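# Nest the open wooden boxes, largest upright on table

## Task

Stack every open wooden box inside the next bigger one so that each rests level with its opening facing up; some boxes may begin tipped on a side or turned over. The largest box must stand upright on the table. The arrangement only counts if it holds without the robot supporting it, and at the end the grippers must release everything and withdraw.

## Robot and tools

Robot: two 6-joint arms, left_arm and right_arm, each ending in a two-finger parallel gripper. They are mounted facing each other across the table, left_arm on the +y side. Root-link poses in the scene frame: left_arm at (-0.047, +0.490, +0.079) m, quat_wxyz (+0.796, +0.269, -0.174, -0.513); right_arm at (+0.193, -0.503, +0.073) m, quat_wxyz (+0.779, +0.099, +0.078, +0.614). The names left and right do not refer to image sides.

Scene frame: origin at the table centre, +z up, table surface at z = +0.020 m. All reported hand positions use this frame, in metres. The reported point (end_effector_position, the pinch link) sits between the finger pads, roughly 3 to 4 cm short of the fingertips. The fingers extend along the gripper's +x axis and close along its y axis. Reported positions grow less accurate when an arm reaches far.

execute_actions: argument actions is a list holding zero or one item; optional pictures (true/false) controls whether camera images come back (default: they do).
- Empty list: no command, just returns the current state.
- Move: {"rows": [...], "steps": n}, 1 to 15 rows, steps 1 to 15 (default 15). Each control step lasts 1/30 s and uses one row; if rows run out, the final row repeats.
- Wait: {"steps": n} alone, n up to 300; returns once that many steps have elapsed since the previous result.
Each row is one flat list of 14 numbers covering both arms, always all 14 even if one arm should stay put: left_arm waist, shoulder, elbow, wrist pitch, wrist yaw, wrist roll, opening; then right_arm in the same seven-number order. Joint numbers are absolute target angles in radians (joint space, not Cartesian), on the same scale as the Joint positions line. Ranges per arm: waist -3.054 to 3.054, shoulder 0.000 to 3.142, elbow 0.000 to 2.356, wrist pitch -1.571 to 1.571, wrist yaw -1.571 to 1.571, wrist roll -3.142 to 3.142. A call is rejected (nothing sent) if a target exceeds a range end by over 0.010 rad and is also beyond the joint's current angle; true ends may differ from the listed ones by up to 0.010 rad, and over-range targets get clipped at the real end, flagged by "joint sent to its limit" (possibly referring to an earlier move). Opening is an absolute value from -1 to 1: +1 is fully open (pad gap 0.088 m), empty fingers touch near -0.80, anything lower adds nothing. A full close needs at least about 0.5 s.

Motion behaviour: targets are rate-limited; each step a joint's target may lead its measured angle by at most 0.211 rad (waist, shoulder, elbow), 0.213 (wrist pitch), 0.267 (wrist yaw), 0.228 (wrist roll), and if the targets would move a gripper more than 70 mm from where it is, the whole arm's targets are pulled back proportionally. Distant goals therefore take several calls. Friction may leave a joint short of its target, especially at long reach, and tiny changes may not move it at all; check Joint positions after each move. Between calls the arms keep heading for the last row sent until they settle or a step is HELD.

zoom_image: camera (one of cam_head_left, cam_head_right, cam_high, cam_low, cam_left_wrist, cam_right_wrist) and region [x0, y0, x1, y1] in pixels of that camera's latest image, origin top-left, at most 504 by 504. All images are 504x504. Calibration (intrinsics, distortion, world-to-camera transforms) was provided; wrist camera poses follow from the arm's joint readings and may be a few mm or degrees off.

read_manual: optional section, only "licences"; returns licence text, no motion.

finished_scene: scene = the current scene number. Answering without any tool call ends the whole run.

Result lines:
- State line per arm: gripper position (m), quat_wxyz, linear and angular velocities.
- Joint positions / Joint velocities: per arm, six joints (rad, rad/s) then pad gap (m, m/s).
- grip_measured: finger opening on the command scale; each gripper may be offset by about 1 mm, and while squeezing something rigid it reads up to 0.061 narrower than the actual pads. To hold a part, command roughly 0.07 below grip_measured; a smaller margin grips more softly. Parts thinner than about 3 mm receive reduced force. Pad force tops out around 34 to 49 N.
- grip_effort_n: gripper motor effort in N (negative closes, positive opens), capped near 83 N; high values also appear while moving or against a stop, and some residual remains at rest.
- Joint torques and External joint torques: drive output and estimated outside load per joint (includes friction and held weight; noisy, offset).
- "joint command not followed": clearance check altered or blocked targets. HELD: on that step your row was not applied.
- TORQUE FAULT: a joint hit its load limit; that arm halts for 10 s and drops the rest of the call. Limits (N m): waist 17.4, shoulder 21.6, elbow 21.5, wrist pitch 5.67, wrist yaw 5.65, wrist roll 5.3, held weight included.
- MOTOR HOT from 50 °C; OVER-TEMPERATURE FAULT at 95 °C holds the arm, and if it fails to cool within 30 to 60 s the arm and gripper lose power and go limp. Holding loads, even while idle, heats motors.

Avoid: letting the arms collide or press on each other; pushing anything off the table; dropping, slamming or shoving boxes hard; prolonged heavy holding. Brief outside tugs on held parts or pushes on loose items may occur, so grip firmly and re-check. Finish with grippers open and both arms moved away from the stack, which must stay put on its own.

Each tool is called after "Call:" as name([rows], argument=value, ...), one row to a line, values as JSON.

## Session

Call:
execute_actions(actions=[])

Scene clock: 0.00 s of 4500.00 s.
left_arm: end_effector_position=(-0.0181, +0.0599, +0.3399) grip_measured=+0.836 grip_effort_n=n/a end_effector_quat_wxyz=(-0.325, +0.820, -0.415, -0.223) end_effector_velocity=(+0.002, +0.002, -0.004) end_effector_angular_velocity=(+0.008, +0.008, +0.018) | right_arm: end_effector_position=(+0.0320, -0.0878, +0.2356) grip_measured=+0.846 grip_effort_n=n/a end_effector_quat_wxyz=(+0.305, +0.589, +0.654, -0.365) end_effector_velocity=(+0.001, -0.002, -0.001) end_effector_angular_velocity=(-0.008, -0.002, +0.009)
Joint positions: left_arm=[ 0.206  1.556  1.645 -0.881  0.307  3.031  0.08 ] | right_arm=[ 0.77   2.007  1.538 -0.685  0.337 -2.753  0.08 ]
Joint velocities: left_arm=[-0.002  0.002 -0.007 -0.007 -0.007 -0.007 -0.   ] | right_arm=[-0.002 -0.002 -0.002 -0.007 -0.007 -0.007 -0.   ]
Joint torques (N m, as the arm reports them, + toward a larger angle): no reading
External joint torques (N m, as the arm's controller estimates them; a push from outside toward a larger angle lowers the number): no reading
Heat: left arm: hottest waist 29 °C (+0.0 °C/min); right arm: hottest shoulder 30 °C (+0.0 °C/min).
camera_calibration (this result's frames):
cam_left_wrist: T_world_to_cam=[[0.855185, 0.406317, 0.321816, -0.105651], [-0.0851926, -0.502249, 0.860516, -0.23229], [0.511274, -0.763317, -0.394901, 0.264765], [0, 0, 0, 1]] pos_world=[-0.0648059, 0.12836, 0.338445]
cam_right_wrist: T_world_to_cam=[[-0.986079, -0.0845818, 0.143156, -0.0101398], [0.0690892, 0.574692, 0.815448, -0.117608], [-0.151243, 0.813987, -0.560849, 0.283177], [0, 0, 0, 1]] pos_world=[0.0409552, -0.163771, 0.256175]

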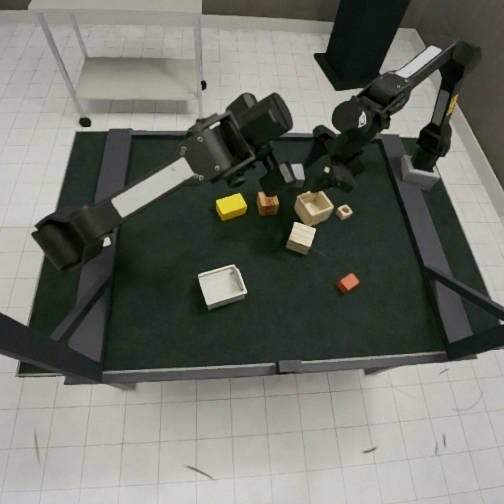

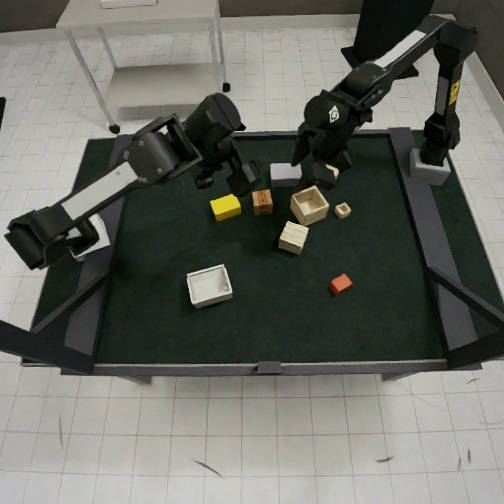

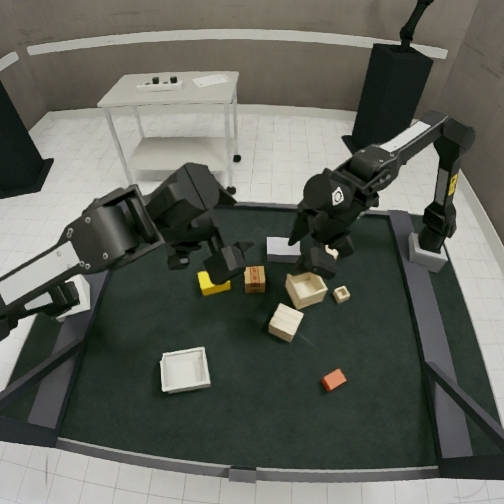

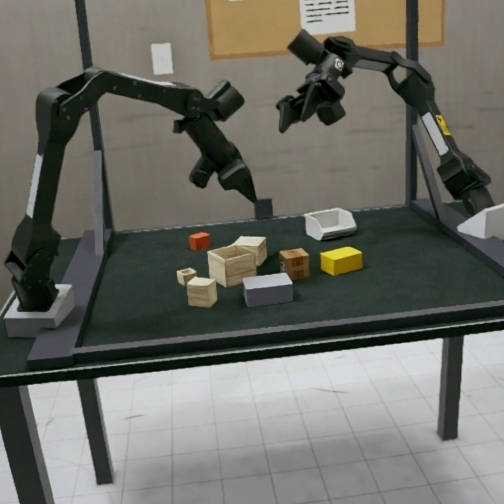

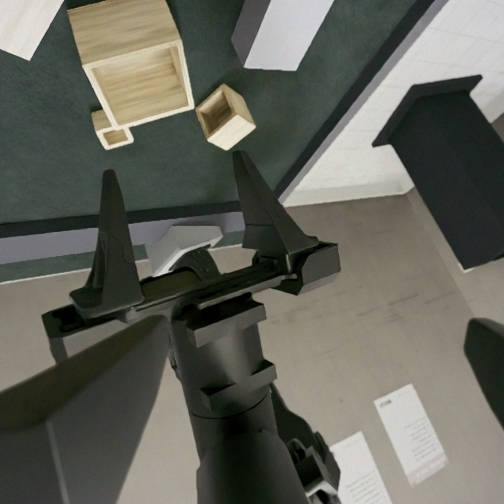

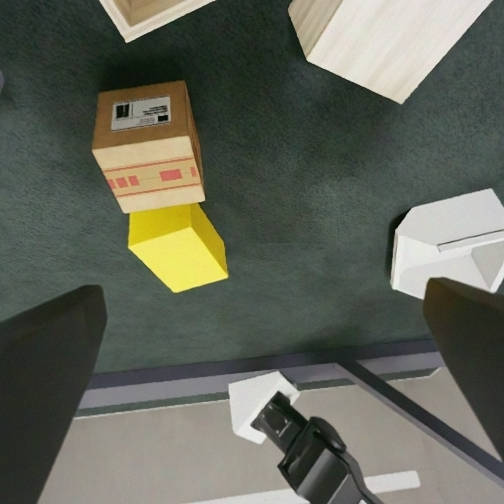

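Call:
execute_actions([
  {"rows":[[0.3,1.3,1.4,-0.9,0.3,2.6,0.8,0.77,1.5,1.3,-0.7,0.3,-2.4,0.8]],"steps":15},
], pictures=false)

Call:
execute_actions([
  {"rows":[[0.5,0.9,1.0,-1.0,0.3,1.6,0.8,0.6,0.8,0.9,-0.9,0.3,-1.4,0.8]],"steps":15},
], pictures=false)

Call:
execute_actions([
  {"rows":[[0.6,0.7,0.9,-1.0,0.3,0.5,0.8,0.5,0.6,0.8,-1.0,0,-0.3,0.8]],"steps":15},
])

Call:
zoom_image(camera="cam_high", region=[240,215,380,355])

Call:
zoom_image(camera="cam_low", region=[160,210,320,320])

Scene clock: 1.63 s of 4500.00 s.
left_arm: end_effector_position=(-0.0320, +0.1318, +0.3469) grip_measured=+0.803 grip_effort_n=-15.6 end_effector_quat_wxyz=(-0.115, +0.891, -0.330, -0.289) end_effector_velocity=(+0.003, +0.004, -0.006) end_effector_angular_velocity=(-0.008, +0.027, +0.037) | right_arm: end_effector_position=(+0.0966, -0.1625, +0.3494) grip_measured=+0.802 grip_effort_n=-15.6 end_effector_quat_wxyz=(+0.066, +0.617, +0.637, -0.457) end_effector_velocity=(-0.025, +0.002, -0.072) end_effector_angular_velocity=(-0.186, -0.057, +0.059)
Joint positions: left_arm=[ 0.298  1.297  1.407 -0.9    0.3    2.605  0.078] | right_arm=[ 0.771  1.487  1.319 -0.696  0.304 -2.406  0.078]
Joint velocities: left_arm=[-0.002 -0.002 -0.017 -0.007 -0.007 -0.037 -0.   ] | right_arm=[-0.002  0.11  -0.085 -0.007 -0.051  0.022 -0.   ]
Joint torques (N m, as the arm reports them, + toward a larger angle): left_arm=[ 3.07 -1.58  4.9   1.48 -0.28 -0.09] | right_arm=[ 1.38 -4.15  5.4   1.48 -0.12  0.15]
External joint torques (N m, as the arm's controller estimates them; a push from outside toward a larger angle lowers the number): left_arm=[ 0.05  0.69 -0.26  0.07  0.01 -0.08] | right_arm=[ 0.05 -0.42 -0.52  0.16 -0.09  0.13]
Heat: left arm: hottest waist 30 °C (+0.0 °C/min); right arm: hottest shoulder 30 °C (+0.0 °C/min).
Steps of this call (steps 1 to 34: nothing new was sent; steps 35 to 49: all 15 steps of this action). Readings (joint positions):
35: left_arm=[0.211 1.535 1.622 -0.864 0.309 2.995] | right_arm=[0.770 1.987 1.518 -0.673 0.335 -2.720]
36: left_arm=[0.228 1.492 1.563 -0.868 0.309 2.923] | right_arm=[0.770 1.945 1.462 -0.673 0.320 -2.647]
38: left_arm=[0.275 1.394 1.459 -0.915 0.301 2.794] | right_arm=[0.771 1.838 1.359 -0.711 0.311 -2.529]
42: left_arm=[0.298 1.307 1.424 -0.898 0.300 2.642] | right_arm=[0.771 1.635 1.314 -0.701 0.304 -2.430]
49: the state above

Scene clock: 2.13 s of 4500.00 s.
left_arm: end_effector_position=(-0.0336, +0.2541, +0.3049) grip_measured=+0.803 grip_effort_n=-15.6 end_effector_quat_wxyz=(+0.351, +0.854, -0.086, -0.374) end_effector_velocity=(-0.001, +0.007, -0.007) end_effector_angular_velocity=(-0.822, +0.488, +0.681) | right_arm: end_effector_position=(+0.2121, -0.2902, +0.3165) grip_measured=+0.802 grip_effort_n=-16.0 end_effector_quat_wxyz=(-0.264, +0.606, +0.341, -0.668) end_effector_velocity=(+0.054, -0.073, +0.100) end_effector_angular_velocity=(+0.275, +1.571, -1.244)
Joint positions: left_arm=[ 0.496  0.908  1.01  -1.     0.298  1.705  0.078] | right_arm=[ 0.603  0.824  0.918 -0.896  0.301 -1.555  0.078]
Joint velocities: left_arm=[ 0.007 -0.027 -0.032 -0.007  0.007 -1.165 -0.   ] | right_arm=[-0.012 -0.564 -0.002 -0.007 -0.007  1.78  -0.   ]
Joint torques (N m, as the arm reports them, + toward a larger angle): left_arm=[ 1.65 -0.11  4.66  1.56 -0.16 -0.17] | right_arm=[ 0.42  2.83  4.77  1.59 -0.05  0.17]
External joint torques (N m, as the arm's controller estimates them; a push from outside toward a larger angle lowers the number): left_arm=[ 0.31 -0.6  -0.22  0.15  0.08 -0.1 ] | right_arm=[-0.09  0.93  0.06  0.2   0.05  0.12]
Heat: left arm: hottest waist 30 °C (+0.0 °C/min); right arm: hottest shoulder 30 °C (+0.0 °C/min).
Steps of this call (steps 1 to 15: all 15 steps of this action). Readings (joint positions):
1: left_arm=[0.307 1.282 1.391 -0.895 0.307 2.578] | right_arm=[0.765 1.478 1.304 -0.702 0.297 -2.382]
2: left_arm=[0.344 1.248 1.349 -0.911 0.310 2.519] | right_arm=[0.744 1.455 1.273 -0.739 0.290 -2.336]
4: left_arm=[0.433 1.144 1.238 -0.969 0.298 2.403] | right_arm=[0.684 1.377 1.184 -0.813 0.298 -2.246]
8: left_arm=[0.491 0.946 1.053 -1.003 0.297 2.144] | right_arm=[0.611 1.158 0.986 -0.886 0.301 -2.002]
15: the state above

Scene clock: 2.63 s of 4500.00 s.
left_arm: end_effector_position=(-0.0453, +0.2866, +0.3074) grip_measured=+0.803 grip_effort_n=-15.6 end_effector_quat_wxyz=(+0.743, +0.576, +0.052, -0.336) end_effector_velocity=(-0.002, +0.003, +0.000) end_effector_angular_velocity=(-1.508, +0.847, +0.913) | right_arm: end_effector_position=(+0.1985, -0.3383, +0.2959) grip_measured=+0.802 grip_effort_n=-15.1 end_effector_quat_wxyz=(+0.455, -0.347, +0.039, +0.819) end_effector_velocity=(-0.001, -0.005, -0.002) end_effector_angular_velocity=(-0.659, +1.353, -1.116)
Joint positions: left_arm=[ 0.597  0.707  0.908 -0.999  0.298  0.742  0.078] | right_arm=[ 0.503  0.606  0.812 -0.997  0.004 -0.598  0.078]
Joint velocities: left_arm=[ 0.002 -0.017 -0.002 -0.007 -0.007 -1.956 -0.   ] | right_arm=[-0.007 -0.012 -0.002 -0.022 -0.022  1.868 -0.   ]
Joint torques (N m, as the arm reports them, + toward a larger angle): left_arm=[ 0.95  1.14  4.22  1.61 -0.2  -0.15] | right_arm=[ 0.05  0.29  4.95  1.61 -0.32  0.18]
External joint torques (N m, as the arm's controller estimates them; a push from outside toward a larger angle lowers the number): left_arm=[ 0.22 -0.5  -0.35  0.11  0.06 -0.1 ] | right_arm=[-0.12 -0.34 -1.12  0.03 -0.14  0.15]
Heat: left arm: hottest waist 30 °C (+0.0 °C/min); right arm: hottest shoulder 30 °C (+0.0 °C/min).
Steps of this call (steps 1 to 15: all 15 steps of this action). Readings (joint positions):
1: left_arm=[0.505 0.886 0.998 -0.990 0.303 1.651] | right_arm=[0.592 0.791 0.908 -0.898 0.264 -1.493]
2: left_arm=[0.535 0.846 0.967 -0.986 0.301 1.582] | right_arm=[0.562 0.747 0.883 -0.925 0.175 -1.427]
4: left_arm=[0.576 0.756 0.926 -1.012 0.298 1.454] | right_arm=[0.525 0.656 0.833 -0.988 0.080 -1.301]
8: left_arm=[0.593 0.709 0.917 -0.998 0.298 1.194] | right_arm=[0.507 0.612 0.817 -0.992 0.018 -1.045]
15: the state above
camera_calibration (this result's frames):
cam_left_wrist: T_world_to_cam=[[-0.513792, -0.122965, -0.849057, 0.285521], [0.0386459, 0.985353, -0.16609, -0.197961], [0.857044, -0.118148, -0.501514, 0.302305], [0, 0, 0, 1]] pos_world=[-0.10474, 0.265887, 0.361155]
cam_right_wrist: T_world_to_cam=[[0.775088, 0.558361, 0.295755, -0.0530244], [0.626031, -0.615227, -0.479147, -0.164323], [-0.0855807, 0.556533, -0.826406, 0.524515], [0, 0, 0, 1]] pos_world=[0.188858, -0.363399, 0.37041]

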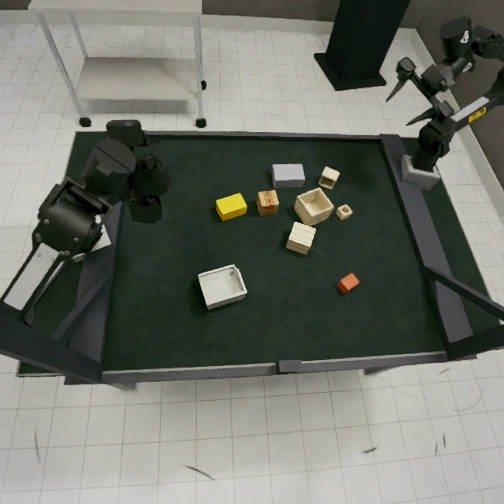

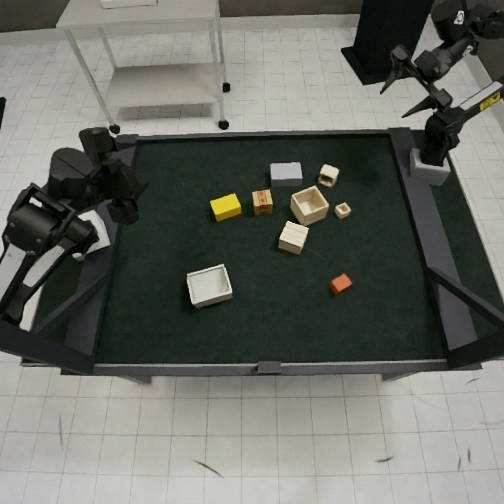

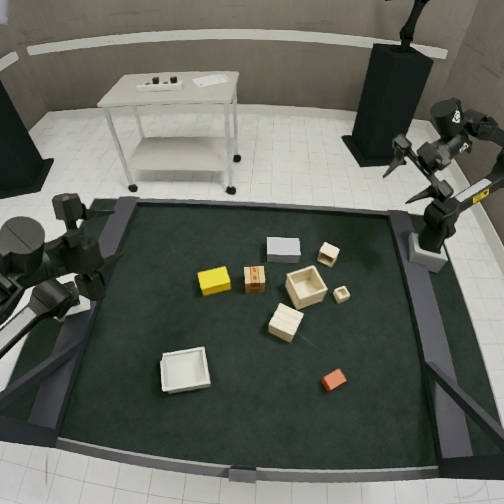

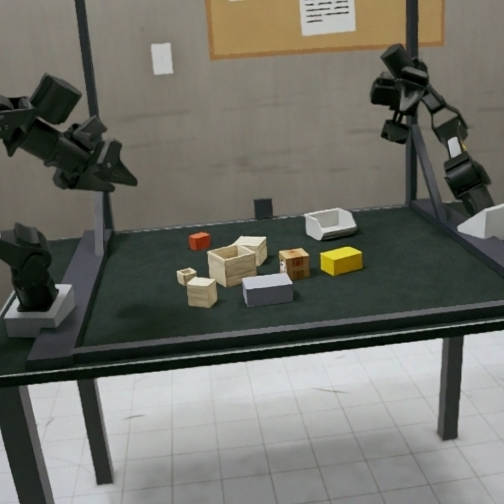

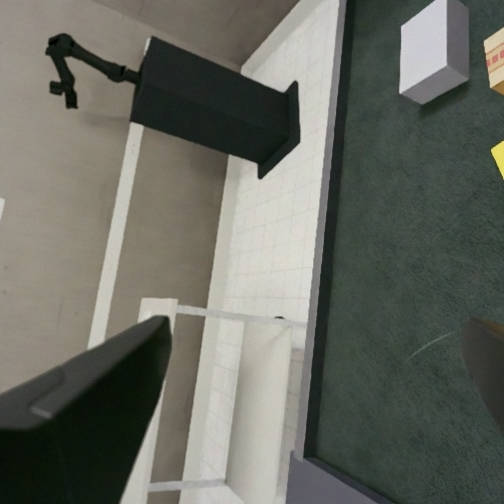

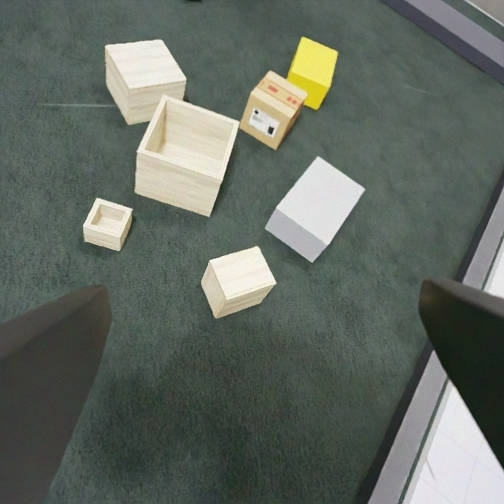

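Region (240, 215, 380, 355) of cam_high's 504x504 image, scaled by 3.600, with more detail than that image has.

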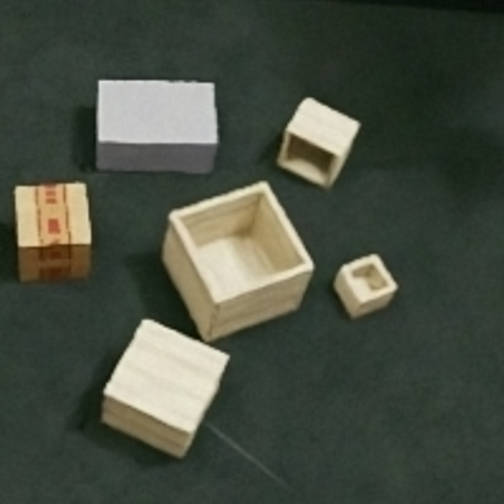

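Region (160, 210, 320, 320) of cam_low's 504x504 image, scaled by 3.150, with more detail than that image has; it fills the top 346 rows of this view, and the rest is white.

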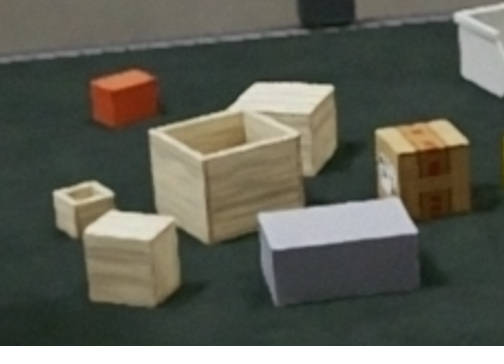

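Call:
execute_actions([
  {"rows":[[0.6,0.7,0.9,-1.0,0.3,0.5,0.8,0.55,0.8,1.0,-1.0,0.03,-0.6,1],[0.6,0.7,0.9,-1.0,0.3,0.5,0.8,0.58,0.9,1.08,-1.0,0.03,-0.6,1],[0.6,0.7,0.9,-1.0,0.3,0.5,0.8,0.61,1.0,1.16,-1.0,0.03,-0.6,1],[0.6,0.7,0.9,-1.0,0.3,0.5,0.8,0.64,1.1,1.24,-1.0,0.03,-0.6,1],[0.6,0.7,0.9,-1.0,0.3,0.5,0.8,0.67,1.2,1.32,-1.02,0.03,-0.6,1],[0.6,0.7,0.9,-1.0,0.3,0.5,0.8,0.7,1.3,1.4,-1.04,0.03,-0.6,1],[0.6,0.7,0.9,-1.0,0.3,0.5,0.8,0.72,1.4,1.48,-1.06,0.03,-0.6,1],[0.6,0.7,0.9,-1.0,0.3,0.5,0.8,0.74,1.5,1.55,-1.08,0.03,-0.6,1],[0.6,0.7,0.9,-1.0,0.3,0.5,0.8,0.76,1.6,1.62,-1.085,0.03,-0.6,1],[0.6,0.7,0.9,-1.0,0.3,0.5,0.8,0.77,1.7,1.69,-1.085,0.03,-0.6,1],[0.6,0.7,0.9,-1.0,0.3,0.5,0.8,0.78,1.8,1.76,-1.085,0.03,-0.6,1],[0.6,0.7,0.9,-1.0,0.3,0.5,0.8,0.79,1.9,1.82,-1.085,0.03,-0.6,1],[0.6,0.7,0.9,-1.0,0.3,0.5,0.8,0.798,2.0,1.88,-1.085,0.03,-0.6,1]],"steps":15},
], pictures=false)

Call:
execute_actions([
  {"rows":[[0.6,0.7,0.9,-1.0,0.3,0.5,0.8,0.798,2.07,1.92,-1.085,0.03,-0.6,1],[0.6,0.7,0.9,-1.0,0.3,0.5,0.8,0.798,2.14,1.96,-1.085,0.03,-0.6,1],[0.6,0.7,0.9,-1.0,0.3,0.5,0.8,0.798,2.21,2.0,-1.085,0.03,-0.6,1],[0.6,0.7,0.9,-1.0,0.3,0.5,0.8,0.798,2.28,2.04,-1.085,0.03,-0.6,1],[0.6,0.7,0.9,-1.0,0.3,0.5,0.8,0.798,2.35,2.08,-1.085,0.03,-0.6,1],[0.6,0.7,0.9,-1.0,0.3,0.5,0.8,0.798,2.41,2.11,-1.085,0.03,-0.6,1],[0.6,0.7,0.9,-1.0,0.3,0.5,0.8,0.798,2.47,2.14,-1.085,0.03,-0.6,1],[0.6,0.7,0.9,-1.0,0.3,0.5,0.8,0.798,2.52,2.165,-1.085,0.03,-0.6,1],[0.6,0.7,0.9,-1.0,0.3,0.5,0.8,0.798,2.56,2.185,-1.085,0.03,-0.6,1],[0.6,0.7,0.9,-1.0,0.3,0.5,0.8,0.798,2.59,2.195,-1.085,0.03,-0.6,1],[0.6,0.7,0.9,-1.0,0.3,0.5,0.8,0.798,2.615,2.2,-1.085,0.03,-0.6,1]],"steps":15},
], pictures=false)

Call:
execute_actions([
  {"steps":12},
])

Call:
zoom_image(camera="cam_low", region=[170,150,330,310])

Scene clock: 16.03 s of 4500.00 s.
left_arm: end_effector_position=(-0.0454, +0.2867, +0.3075) grip_measured=+0.803 grip_effort_n=-15.6 end_effector_quat_wxyz=(+0.807, +0.483, +0.092, -0.327) end_effector_velocity=(+0.001, +0.002, -0.002) end_effector_angular_velocity=(+0.001, +0.009, +0.013) | right_arm: end_effector_position=(+0.0959, -0.2203, +0.4371) grip_measured=+1.000 grip_effort_n=11.9 end_effector_quat_wxyz=(+0.344, -0.369, -0.025, +0.863) end_effector_velocity=(-0.251, +0.340, +0.177) end_effector_angular_velocity=(+0.109, +0.007, +0.164)
Joint positions: left_arm=[ 0.597  0.706  0.908 -0.999  0.298  0.502  0.078] | right_arm=[ 0.786  1.435  1.656 -1.078  0.026 -0.595  0.088]
Joint velocities: left_arm=[-0.002  0.002 -0.002 -0.007 -0.007 -0.007 -0.   ] | right_arm=[ 0.173  1.697  1.785 -0.022  0.007 -0.022  0.   ]
Joint torques (N m, as the arm reports them, + toward a larger angle): left_arm=[ 0.96  0.99  4.2   1.61 -0.23 -0.12] | right_arm=[ 0.98 -1.63  6.39  1.52  0.01 -0.11]
External joint torques (N m, as the arm's controller estimates them; a push from outside toward a larger angle lowers the number): left_arm=[ 0.23 -0.74 -0.27  0.12  0.05 -0.08] | right_arm=[ 0.31  1.56  0.82  0.    0.1  -0.14]
Heat: left arm: hottest waist 29 °C (+0.0 °C/min); right arm: hottest shoulder 30 °C (+0.0 °C/min).
Steps of this call (steps 1 to 30: the robot went on to your last target; steps 31 to 90: nothing new was sent; then 9.90 s passed at rest; steps 91 to 105: all 15 steps of this action). Readings (joint positions):
91: left_arm=[0.597 0.706 0.908 -0.999 0.298 0.502] | right_arm=[0.506 0.626 0.829 -1.010 0.007 -0.339]
92: left_arm=[0.597 0.706 0.908 -0.999 0.298 0.502] | right_arm=[0.522 0.673 0.875 -1.024 0.015 -0.410]
94: left_arm=[0.597 0.706 0.908 -0.999 0.298 0.502] | right_arm=[0.570 0.799 0.995 -0.996 0.022 -0.509]
98: left_arm=[0.597 0.706 0.908 -0.999 0.298 0.502] | right_arm=[0.679 1.032 1.240 -1.035 0.026 -0.578]
105: the state above

Scene clock: 16.53 s of 4500.00 s.
left_arm: end_effector_position=(-0.0454, +0.2867, +0.3075) grip_measured=+0.803 grip_effort_n=-15.6 end_effector_quat_wxyz=(+0.807, +0.483, +0.092, -0.327) end_effector_velocity=(+0.002, +0.003, -0.001) end_effector_angular_velocity=(+0.002, -0.003, +0.023) | right_arm: end_effector_position=(-0.0218, -0.0755, +0.3469) grip_measured=+1.000 grip_effort_n=12.3 end_effector_quat_wxyz=(+0.286, -0.449, +0.024, +0.846) end_effector_velocity=(-0.188, +0.120, -0.513) end_effector_angular_velocity=(-0.896, -0.582, +0.199)
Joint positions: left_arm=[ 0.597  0.706  0.908 -0.999  0.298  0.502  0.078] | right_arm=[ 0.795  2.178  2.178 -1.08   0.027 -0.595  0.088]
Joint velocities: left_arm=[-0.002 -0.002 -0.002 -0.007 -0.022 -0.007 -0.   ] | right_arm=[-0.002  1.15   0.071 -0.007 -0.007 -0.007  0.   ]
Joint torques (N m, as the arm reports them, + toward a larger angle): left_arm=[ 0.99  1.04  4.19  1.62 -0.22 -0.12] | right_arm=[ 2.37 -8.06  6.99  1.25 -0.07 -0.14]
External joint torques (N m, as the arm's controller estimates them; a push from outside toward a larger angle lowers the number): left_arm=[ 0.25 -0.64 -0.3   0.12  0.06 -0.08] | right_arm=[ 0.32  1.16  0.99  0.03  0.07 -0.15]
Heat: left arm: hottest waist 29 °C (+0.0 °C/min); right arm: hottest shoulder 30 °C (+0.0 °C/min).
Steps of this call (steps 1 to 15: all 15 steps of this action). Readings (joint positions):
1: left_arm=[0.597 0.706 0.908 -0.999 0.298 0.502] | right_arm=[0.790 1.492 1.716 -1.079 0.026 -0.595]
2: left_arm=[0.597 0.706 0.908 -0.999 0.298 0.502] | right_arm=[0.793 1.549 1.776 -1.080 0.026 -0.595]
4: left_arm=[0.597 0.706 0.908 -0.999 0.298 0.502] | right_arm=[0.795 1.662 1.895 -1.080 0.026 -0.595]
8: left_arm=[0.597 0.706 0.908 -0.999 0.298 0.502] | right_arm=[0.795 1.875 2.083 -1.080 0.027 -0.595]
15: the state above

Scene clock: 16.93 s of 4500.00 s.
left_arm: end_effector_position=(-0.0454, +0.2867, +0.3075) grip_measured=+0.803 grip_effort_n=-15.6 end_effector_quat_wxyz=(+0.807, +0.483, +0.092, -0.327) end_effector_velocity=(-0.000, +0.001, -0.004) end_effector_angular_velocity=(-0.001, +0.018, +0.002) | right_arm: end_effector_position=(-0.0683, -0.0685, +0.1511) grip_measured=+1.000 grip_effort_n=12.3 end_effector_quat_wxyz=(+0.179, -0.578, +0.116, +0.787) end_effector_velocity=(-0.030, -0.051, -0.286) end_effector_angular_velocity=(-0.515, -0.330, +0.121)
Joint positions: left_arm=[ 0.597  0.706  0.908 -0.999  0.298  0.502  0.078] | right_arm=[ 0.796  2.586  2.19  -1.085  0.027 -0.596  0.088]
Joint velocities: left_arm=[-0.002 -0.002 -0.007 -0.007  0.007 -0.007 -0.   ] | right_arm=[ 0.002  0.564 -0.007 -0.051 -0.007 -0.007  0.   ]
Joint torques (N m, as the arm reports them, + toward a larger angle): left_arm=[ 0.98  1.04  4.22  1.62 -0.22 -0.12] | right_arm=[  2.64 -14.45   7.28   0.98   0.06  -0.15]
External joint torques (N m, as the arm's controller estimates them; a push from outside toward a larger angle lowers the number): left_arm=[ 0.26 -0.69 -0.25  0.12  0.05 -0.08] | right_arm=[ 0.31  0.57 -0.29  0.01  0.21 -0.16]
Heat: left arm: hottest waist 29 °C (+0.0 °C/min); right arm: hottest shoulder 30 °C (+0.0 °C/min).
Steps of this call (steps 1 to 12: the robot went on to your last target). Readings (joint positions):
1: left_arm=[0.597 0.706 0.908 -0.999 0.298 0.502] | right_arm=[0.795 2.216 2.180 -1.080 0.027 -0.595]
2: left_arm=[0.597 0.706 0.908 -0.999 0.298 0.502] | right_arm=[0.795 2.254 2.182 -1.080 0.027 -0.595]
4: left_arm=[0.597 0.706 0.908 -0.999 0.298 0.502] | right_arm=[0.795 2.327 2.185 -1.080 0.027 -0.595]
8: left_arm=[0.597 0.706 0.908 -0.999 0.298 0.502] | right_arm=[0.795 2.471 2.188 -1.080 0.027 -0.595]
12: the state above
camera_calibration (this result's frames):
cam_left_wrist: T_world_to_cam=[[-0.57231, -0.332396, -0.749649, 0.312399], [-0.095429, 0.93495, -0.341705, -0.135642], [0.814466, -0.124023, -0.566801, 0.322289], [0, 0, 0, 1]] pos_world=[-0.0966488, 0.27063, 0.370514]
cam_right_wrist: T_world_to_cam=[[0.408297, 0.909769, 0.0749298, 0.0783611], [0.908044, -0.413189, 0.0687842, 0.049611], [0.0935378, 0.0399551, -0.994814, 0.23418], [0, 0, 0, 1]] pos_world=[-0.0989483, -0.0601484, 0.223681]

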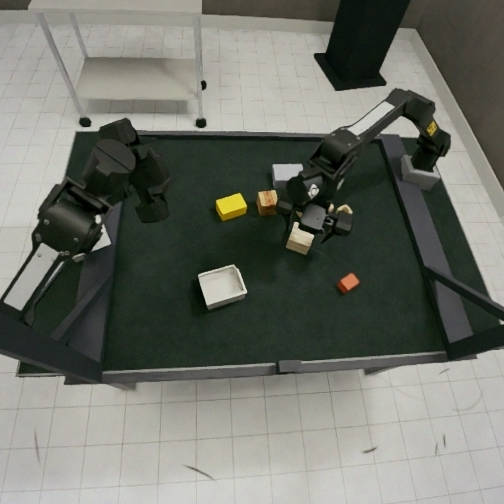

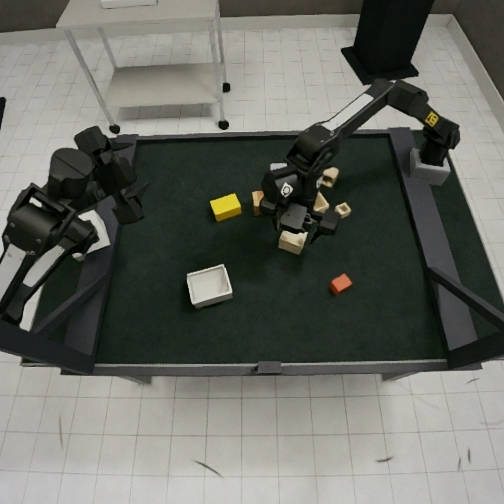

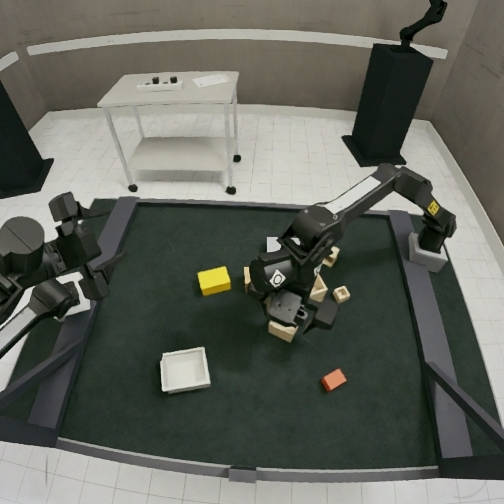

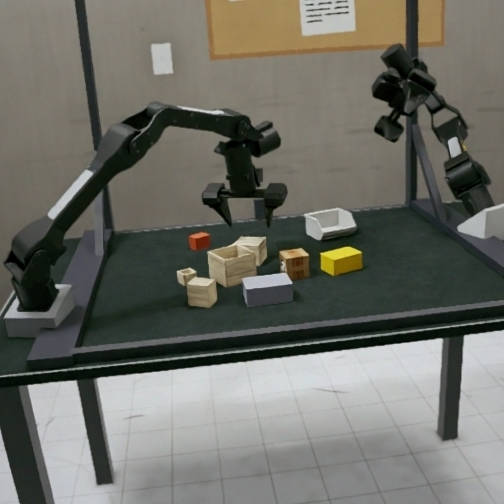

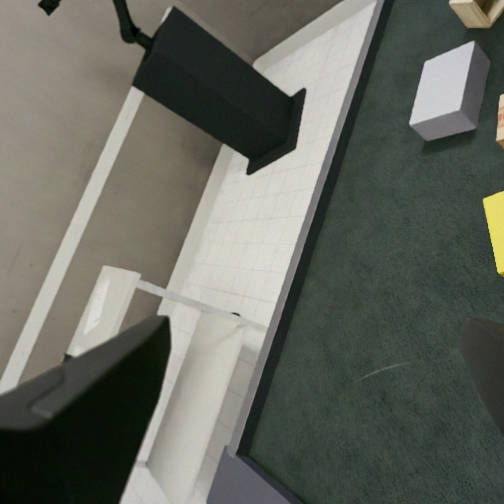

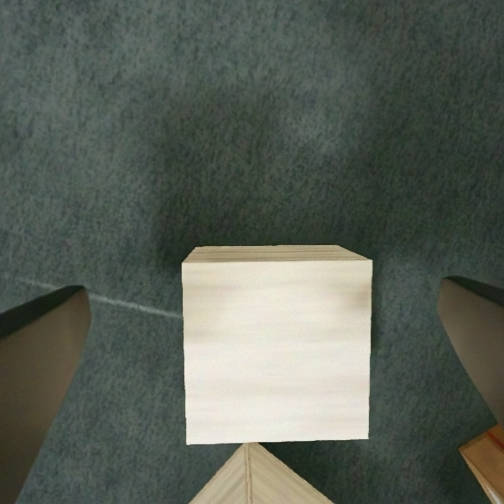

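Region (170, 150, 330, 310) of cam_low's 504x504 image, scaled by 3.150, with more detail than that image has.

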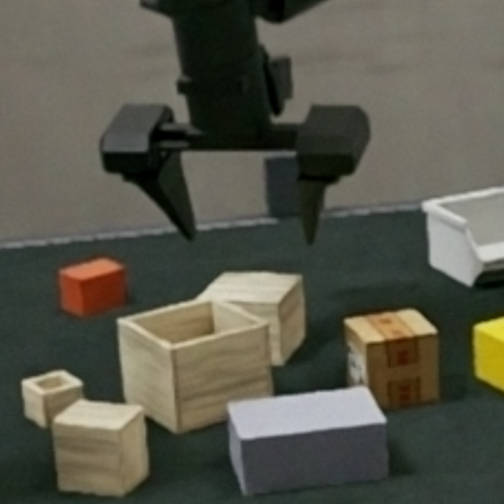

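Call:
execute_actions([
  {"rows":[[0.6,0.7,0.9,-1.0,0.3,0.5,0.8,0.788,2.62,2.19,-1.08,0.03,-0.6,1],[0.6,0.7,0.9,-1.0,0.3,0.5,0.8,0.785,2.625,2.185,-1.07,0.03,-0.605,1],[0.6,0.7,0.9,-1.0,0.3,0.5,0.8,0.783,2.63,2.175,-1.06,0.03,-0.61,1],[0.6,0.7,0.9,-1.0,0.3,0.5,0.8,0.781,2.635,2.165,-1.048,0.03,-0.61,1],[0.6,0.7,0.9,-1.0,0.3,0.5,0.8,0.779,2.64,2.155,-1.035,0.03,-0.612,1],[0.6,0.7,0.9,-1.0,0.3,0.5,0.8,0.778,2.645,2.145,-1.022,0.03,-0.614,1],[0.6,0.7,0.9,-1.0,0.3,0.5,0.8,0.777,2.65,2.135,-1.01,0.03,-0.616,1],[0.6,0.7,0.9,-1.0,0.3,0.5,0.8,0.776,2.655,2.125,-0.998,0.03,-0.618,1],[0.6,0.7,0.9,-1.0,0.3,0.5,0.8,0.775,2.66,2.116,-0.986,0.03,-0.62,1],[0.6,0.7,0.9,-1.0,0.3,0.5,0.8,0.774,2.665,2.108,-0.975,0.03,-0.62,1],[0.6,0.7,0.9,-1.0,0.3,0.5,0.8,0.773,2.67,2.102,-0.963,0.03,-0.62,1]],"steps":15},
], pictures=false)

Call:
execute_actions([
  {"steps":8},
])

Call:
zoom_image(camera="cam_low", region=[190,170,310,290])

Scene clock: 20.30 s of 4500.00 s.
left_arm: end_effector_position=(-0.0454, +0.2867, +0.3075) grip_measured=+0.803 grip_effort_n=-15.6 end_effector_quat_wxyz=(+0.807, +0.483, +0.092, -0.327) end_effector_velocity=(+0.001, +0.002, -0.002) end_effector_angular_velocity=(+0.013, +0.003, +0.007) | right_arm: end_effector_position=(-0.0688, -0.0648, +0.0992) grip_measured=+1.000 grip_effort_n=12.8 end_effector_quat_wxyz=(+0.172, -0.587, +0.123, +0.781) end_effector_velocity=(-0.002, -0.021, -0.068) end_effector_angular_velocity=(-0.103, -0.061, +0.043)
Joint positions: left_arm=[ 0.597  0.706  0.908 -0.999  0.298  0.502  0.078] | right_arm=[ 0.775  2.652  2.113 -0.972  0.027 -0.615  0.088]
Joint velocities: left_arm=[-0.002  0.002 -0.002 -0.007 -0.007  0.007 -0.   ] | right_arm=[-0.002  0.09  -0.085  0.051 -0.007 -0.022  0.   ]
Joint torques (N m, as the arm reports them, + toward a larger angle): left_arm=[ 0.97  1.04  4.25  1.61 -0.22 -0.11] | right_arm=[  2.18 -11.59   5.69   1.17   0.01  -0.11]
External joint torques (N m, as the arm's controller estimates them; a push from outside toward a larger angle lowers the number): left_arm=[ 0.24 -0.7  -0.21  0.11  0.05 -0.07] | right_arm=[-0.4   1.73 -1.11  0.32  0.18 -0.11]
Heat: left arm: hottest waist 29 °C (+0.0 °C/min); right arm: hottest shoulder 32 °C (+5.9 °C/min).
Steps of this call (steps 1 to 30: the robot went on to your last target; steps 31 to 86: nothing new was sent; steps 87 to 101: all 15 steps of this action). Readings (joint positions):
87: left_arm=[0.597 0.706 0.908 -0.999 0.298 0.502] | right_arm=[0.796 2.613 2.199 -1.084 0.027 -0.596]
88: left_arm=[0.597 0.706 0.908 -0.999 0.298 0.502] | right_arm=[0.796 2.613 2.199 -1.083 0.027 -0.596]
90: left_arm=[0.597 0.706 0.908 -0.999 0.298 0.502] | right_arm=[0.793 2.613 2.194 -1.069 0.027 -0.601]
94: left_arm=[0.597 0.706 0.908 -0.999 0.298 0.502] | right_arm=[0.783 2.616 2.164 -1.027 0.027 -0.609]
101: the state above

Scene clock: 20.57 s of 4500.00 s.
left_arm: end_effector_position=(-0.0454, +0.2867, +0.3075) grip_measured=+0.803 grip_effort_n=-15.6 end_effector_quat_wxyz=(+0.807, +0.483, +0.092, -0.327) end_effector_velocity=(+0.001, +0.002, -0.002) end_effector_angular_velocity=(+0.001, +0.009, +0.013) | right_arm: end_effector_position=(-0.0695, -0.0645, +0.0969) grip_measured=+1.000 grip_effort_n=11.9 end_effector_quat_wxyz=(+0.172, -0.587, +0.123, +0.781) end_effector_velocity=(+0.000, -0.000, -0.001) end_effector_angular_velocity=(+0.003, +0.005, +0.020)
Joint positions: left_arm=[ 0.597  0.706  0.908 -0.999  0.298  0.502  0.078] | right_arm=[ 0.775  2.655  2.11  -0.964  0.027 -0.616  0.088]
Joint velocities: left_arm=[-0.002  0.002 -0.002 -0.007 -0.007 -0.007 -0.   ] | right_arm=[-0.002 -0.002 -0.007  0.007 -0.007 -0.022  0.   ]
Joint torques (N m, as the arm reports them, + toward a larger angle): left_arm=[ 0.96  1.03  4.22  1.62 -0.23 -0.1 ] | right_arm=[  2.03 -11.03   5.25   0.98  -0.02  -0.08]
External joint torques (N m, as the arm's controller estimates them; a push from outside toward a larger angle lowers the number): left_arm=[ 0.23 -0.68 -0.33  0.1   0.04 -0.06] | right_arm=[-0.38  1.13 -0.89  0.23  0.14 -0.09]
Heat: left arm: hottest waist 29 °C (+0.0 °C/min); right arm: hottest shoulder 32 °C (+5.8 °C/min).
Steps of this call (steps 1 to 8: the robot went on to your last target). Readings (joint positions):
1: left_arm=[0.597 0.706 0.908 -0.999 0.298 0.502] | right_arm=[0.775 2.654 2.111 -0.970 0.027 -0.615]
2: left_arm=[0.597 0.706 0.908 -0.999 0.298 0.502] | right_arm=[0.775 2.655 2.110 -0.969 0.027 -0.616]
4: left_arm=[0.597 0.706 0.908 -0.999 0.298 0.502] | right_arm=[0.775 2.655 2.110 -0.966 0.027 -0.616]
8: the state above
camera_calibration (this result's frames):
cam_left_wrist: T_world_to_cam=[[-0.57231, -0.332396, -0.749649, 0.312399], [-0.095429, 0.93495, -0.341705, -0.135642], [0.814466, -0.124023, -0.566801, 0.322289], [0, 0, 0, 1]] pos_world=[-0.0966488, 0.27063, 0.370514]
cam_right_wrist: T_world_to_cam=[[0.403903, 0.912796, 0.0605447, 0.0805889], [0.908157, -0.408053, 0.093511, 0.0539774], [0.110062, 0.0172146, -0.993776, 0.179724], [0, 0, 0, 1]] pos_world=[-0.101351, -0.0546295, 0.168679]

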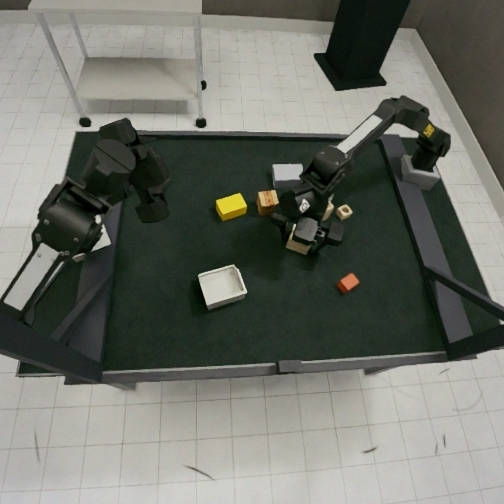

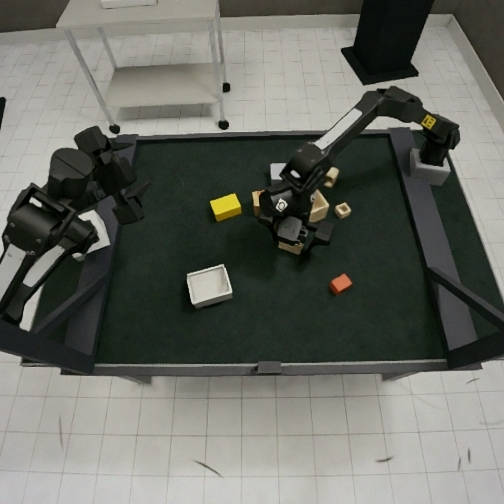

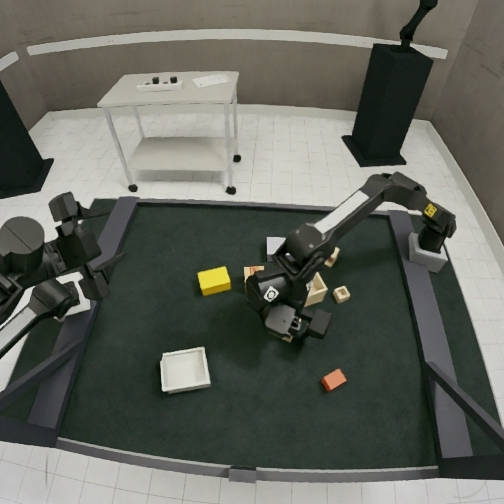

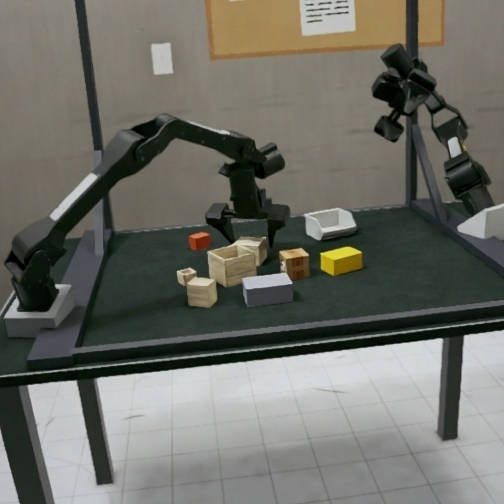

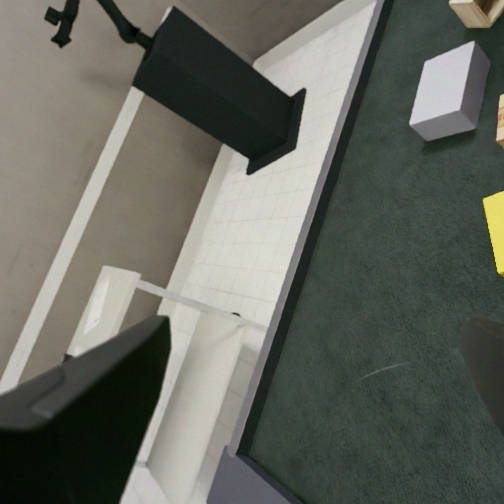

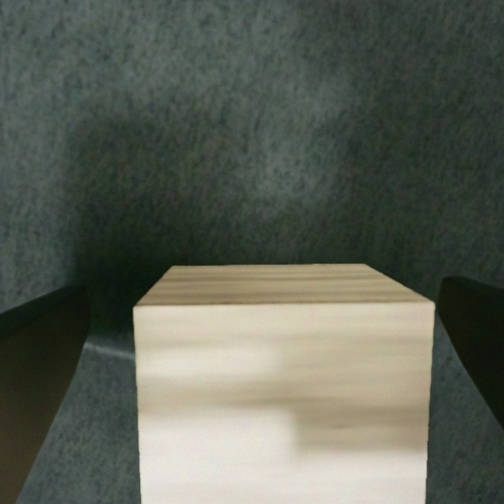

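Region (190, 170, 310, 290) of cam_low's 504x504 image, scaled by 4.200, with more detail than that image has.

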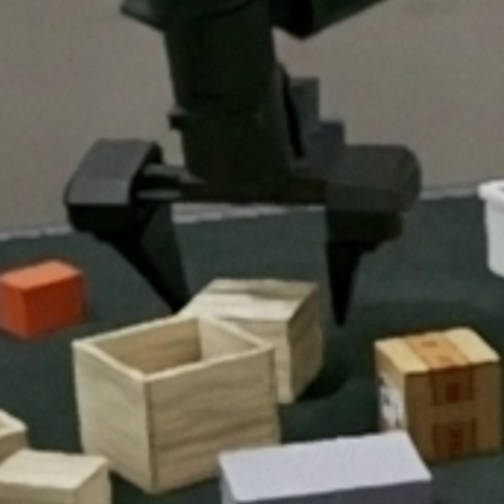

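Call:
execute_actions(actions=[])

Scene clock: 23.00 s of 4500.00 s.
left_arm: end_effector_position=(-0.0454, +0.2867, +0.3075) grip_measured=+0.803 grip_effort_n=-15.6 end_effector_quat_wxyz=(+0.807, +0.483, +0.092, -0.327) end_effector_velocity=(+0.000, +0.001, -0.003) end_effector_angular_velocity=(-0.004, +0.016, +0.006) | right_arm: end_effector_position=(-0.0695, -0.0645, +0.0969) grip_measured=+1.000 grip_effort_n=12.3 end_effector_quat_wxyz=(+0.172, -0.587, +0.123, +0.781) end_effector_velocity=(-0.001, -0.003, +0.001) end_effector_angular_velocity=(-0.003, -0.000, +0.026)
Joint positions: left_arm=[ 0.597  0.706  0.908 -0.999  0.298  0.502  0.078] | right_arm=[ 0.775  2.655  2.11  -0.964  0.027 -0.616  0.088]
Joint velocities: left_arm=[ 0.002 -0.002 -0.007 -0.007  0.007 -0.007 -0.   ] | right_arm=[ 0.002 -0.002 -0.002 -0.007 -0.007 -0.022  0.   ]
Joint torques (N m, as the arm reports them, + toward a larger angle): left_arm=[ 1.    0.99  4.21  1.62 -0.23 -0.11] | right_arm=[  2.27 -11.28   5.39   0.98  -0.09  -0.15]
External joint torques (N m, as the arm's controller estimates them; a push from outside toward a larger angle lowers the number): left_arm=[ 0.27 -0.72 -0.27  0.12  0.05 -0.06] | right_arm=[-0.22  0.86 -0.72  0.25  0.06 -0.15]
Heat: left arm: hottest waist 29 °C (+0.0 °C/min); right arm: hottest shoulder 33 °C (+7.8 °C/min).
Steps of this call (steps 1 to 15: the robot went on to your last target; steps 16 to 73: nothing new was sent). Readings (joint positions):
1: left_arm=[0.597 0.706 0.908 -0.999 0.298 0.502] | right_arm=[0.775 2.655 2.110 -0.964 0.027 -0.616]
2: left_arm=[0.597 0.706 0.908 -0.999 0.298 0.502] | right_arm=[0.775 2.655 2.110 -0.964 0.027 -0.616]
4: left_arm=[0.597 0.706 0.908 -0.999 0.298 0.502] | right_arm=[0.775 2.655 2.110 -0.964 0.027 -0.616]
8: left_arm=[0.597 0.706 0.908 -0.999 0.298 0.502] | right_arm=[0.775 2.655 2.110 -0.964 0.027 -0.616]
73: the state above
All arms were judged still, so your last target was given up. Only a new action makes them travel on or press farther. Fingers that are still opening or closing keep moving.
camera_calibration (this result's frames):
cam_left_wrist: T_world_to_cam=[[-0.57231, -0.332396, -0.749649, 0.312399], [-0.095429, 0.93495, -0.341705, -0.135642], [0.814466, -0.124023, -0.566801, 0.322289], [0, 0, 0, 1]] pos_world=[-0.0966488, 0.27063, 0.370514]
cam_right_wrist: T_world_to_cam=[[0.403903, 0.912796, 0.0605447, 0.0805889], [0.908157, -0.408053, 0.093511, 0.0539774], [0.110062, 0.0172146, -0.993776, 0.179724], [0, 0, 0, 1]] pos_world=[-0.101351, -0.0546295, 0.168679]

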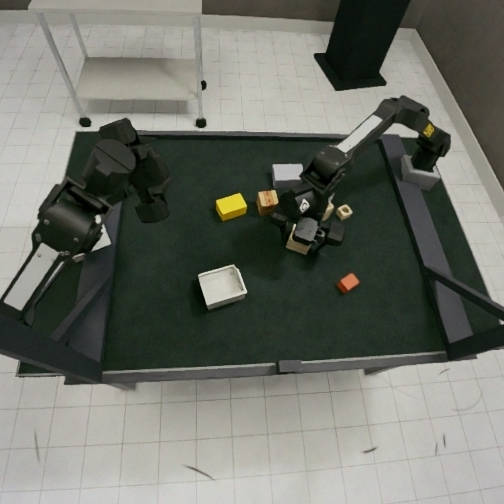

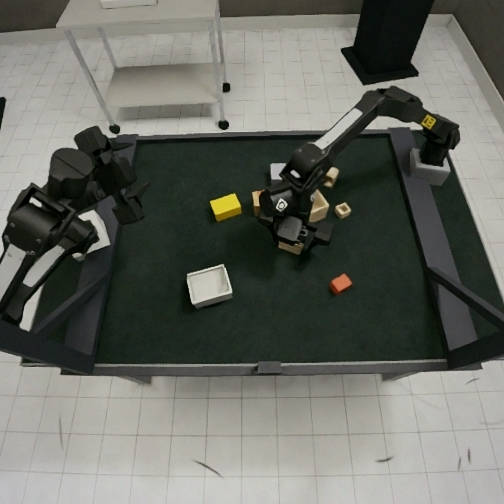

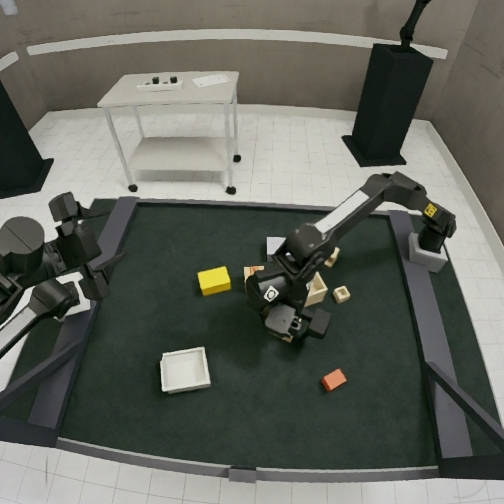

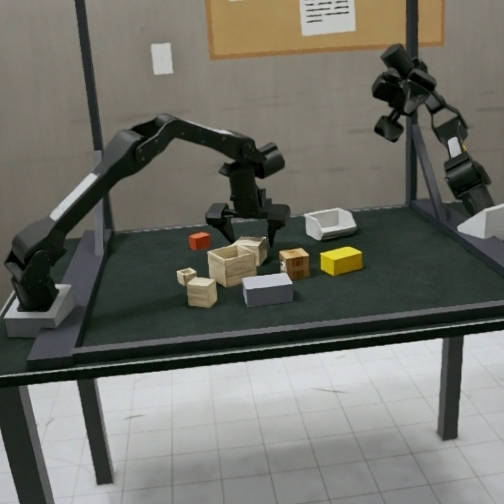

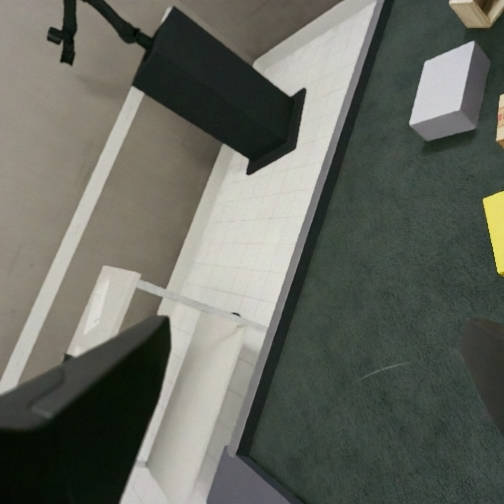

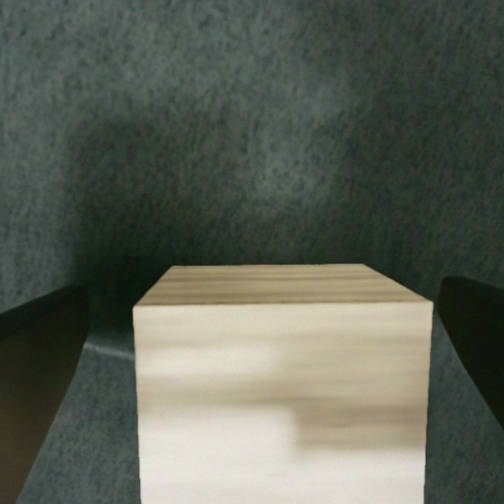

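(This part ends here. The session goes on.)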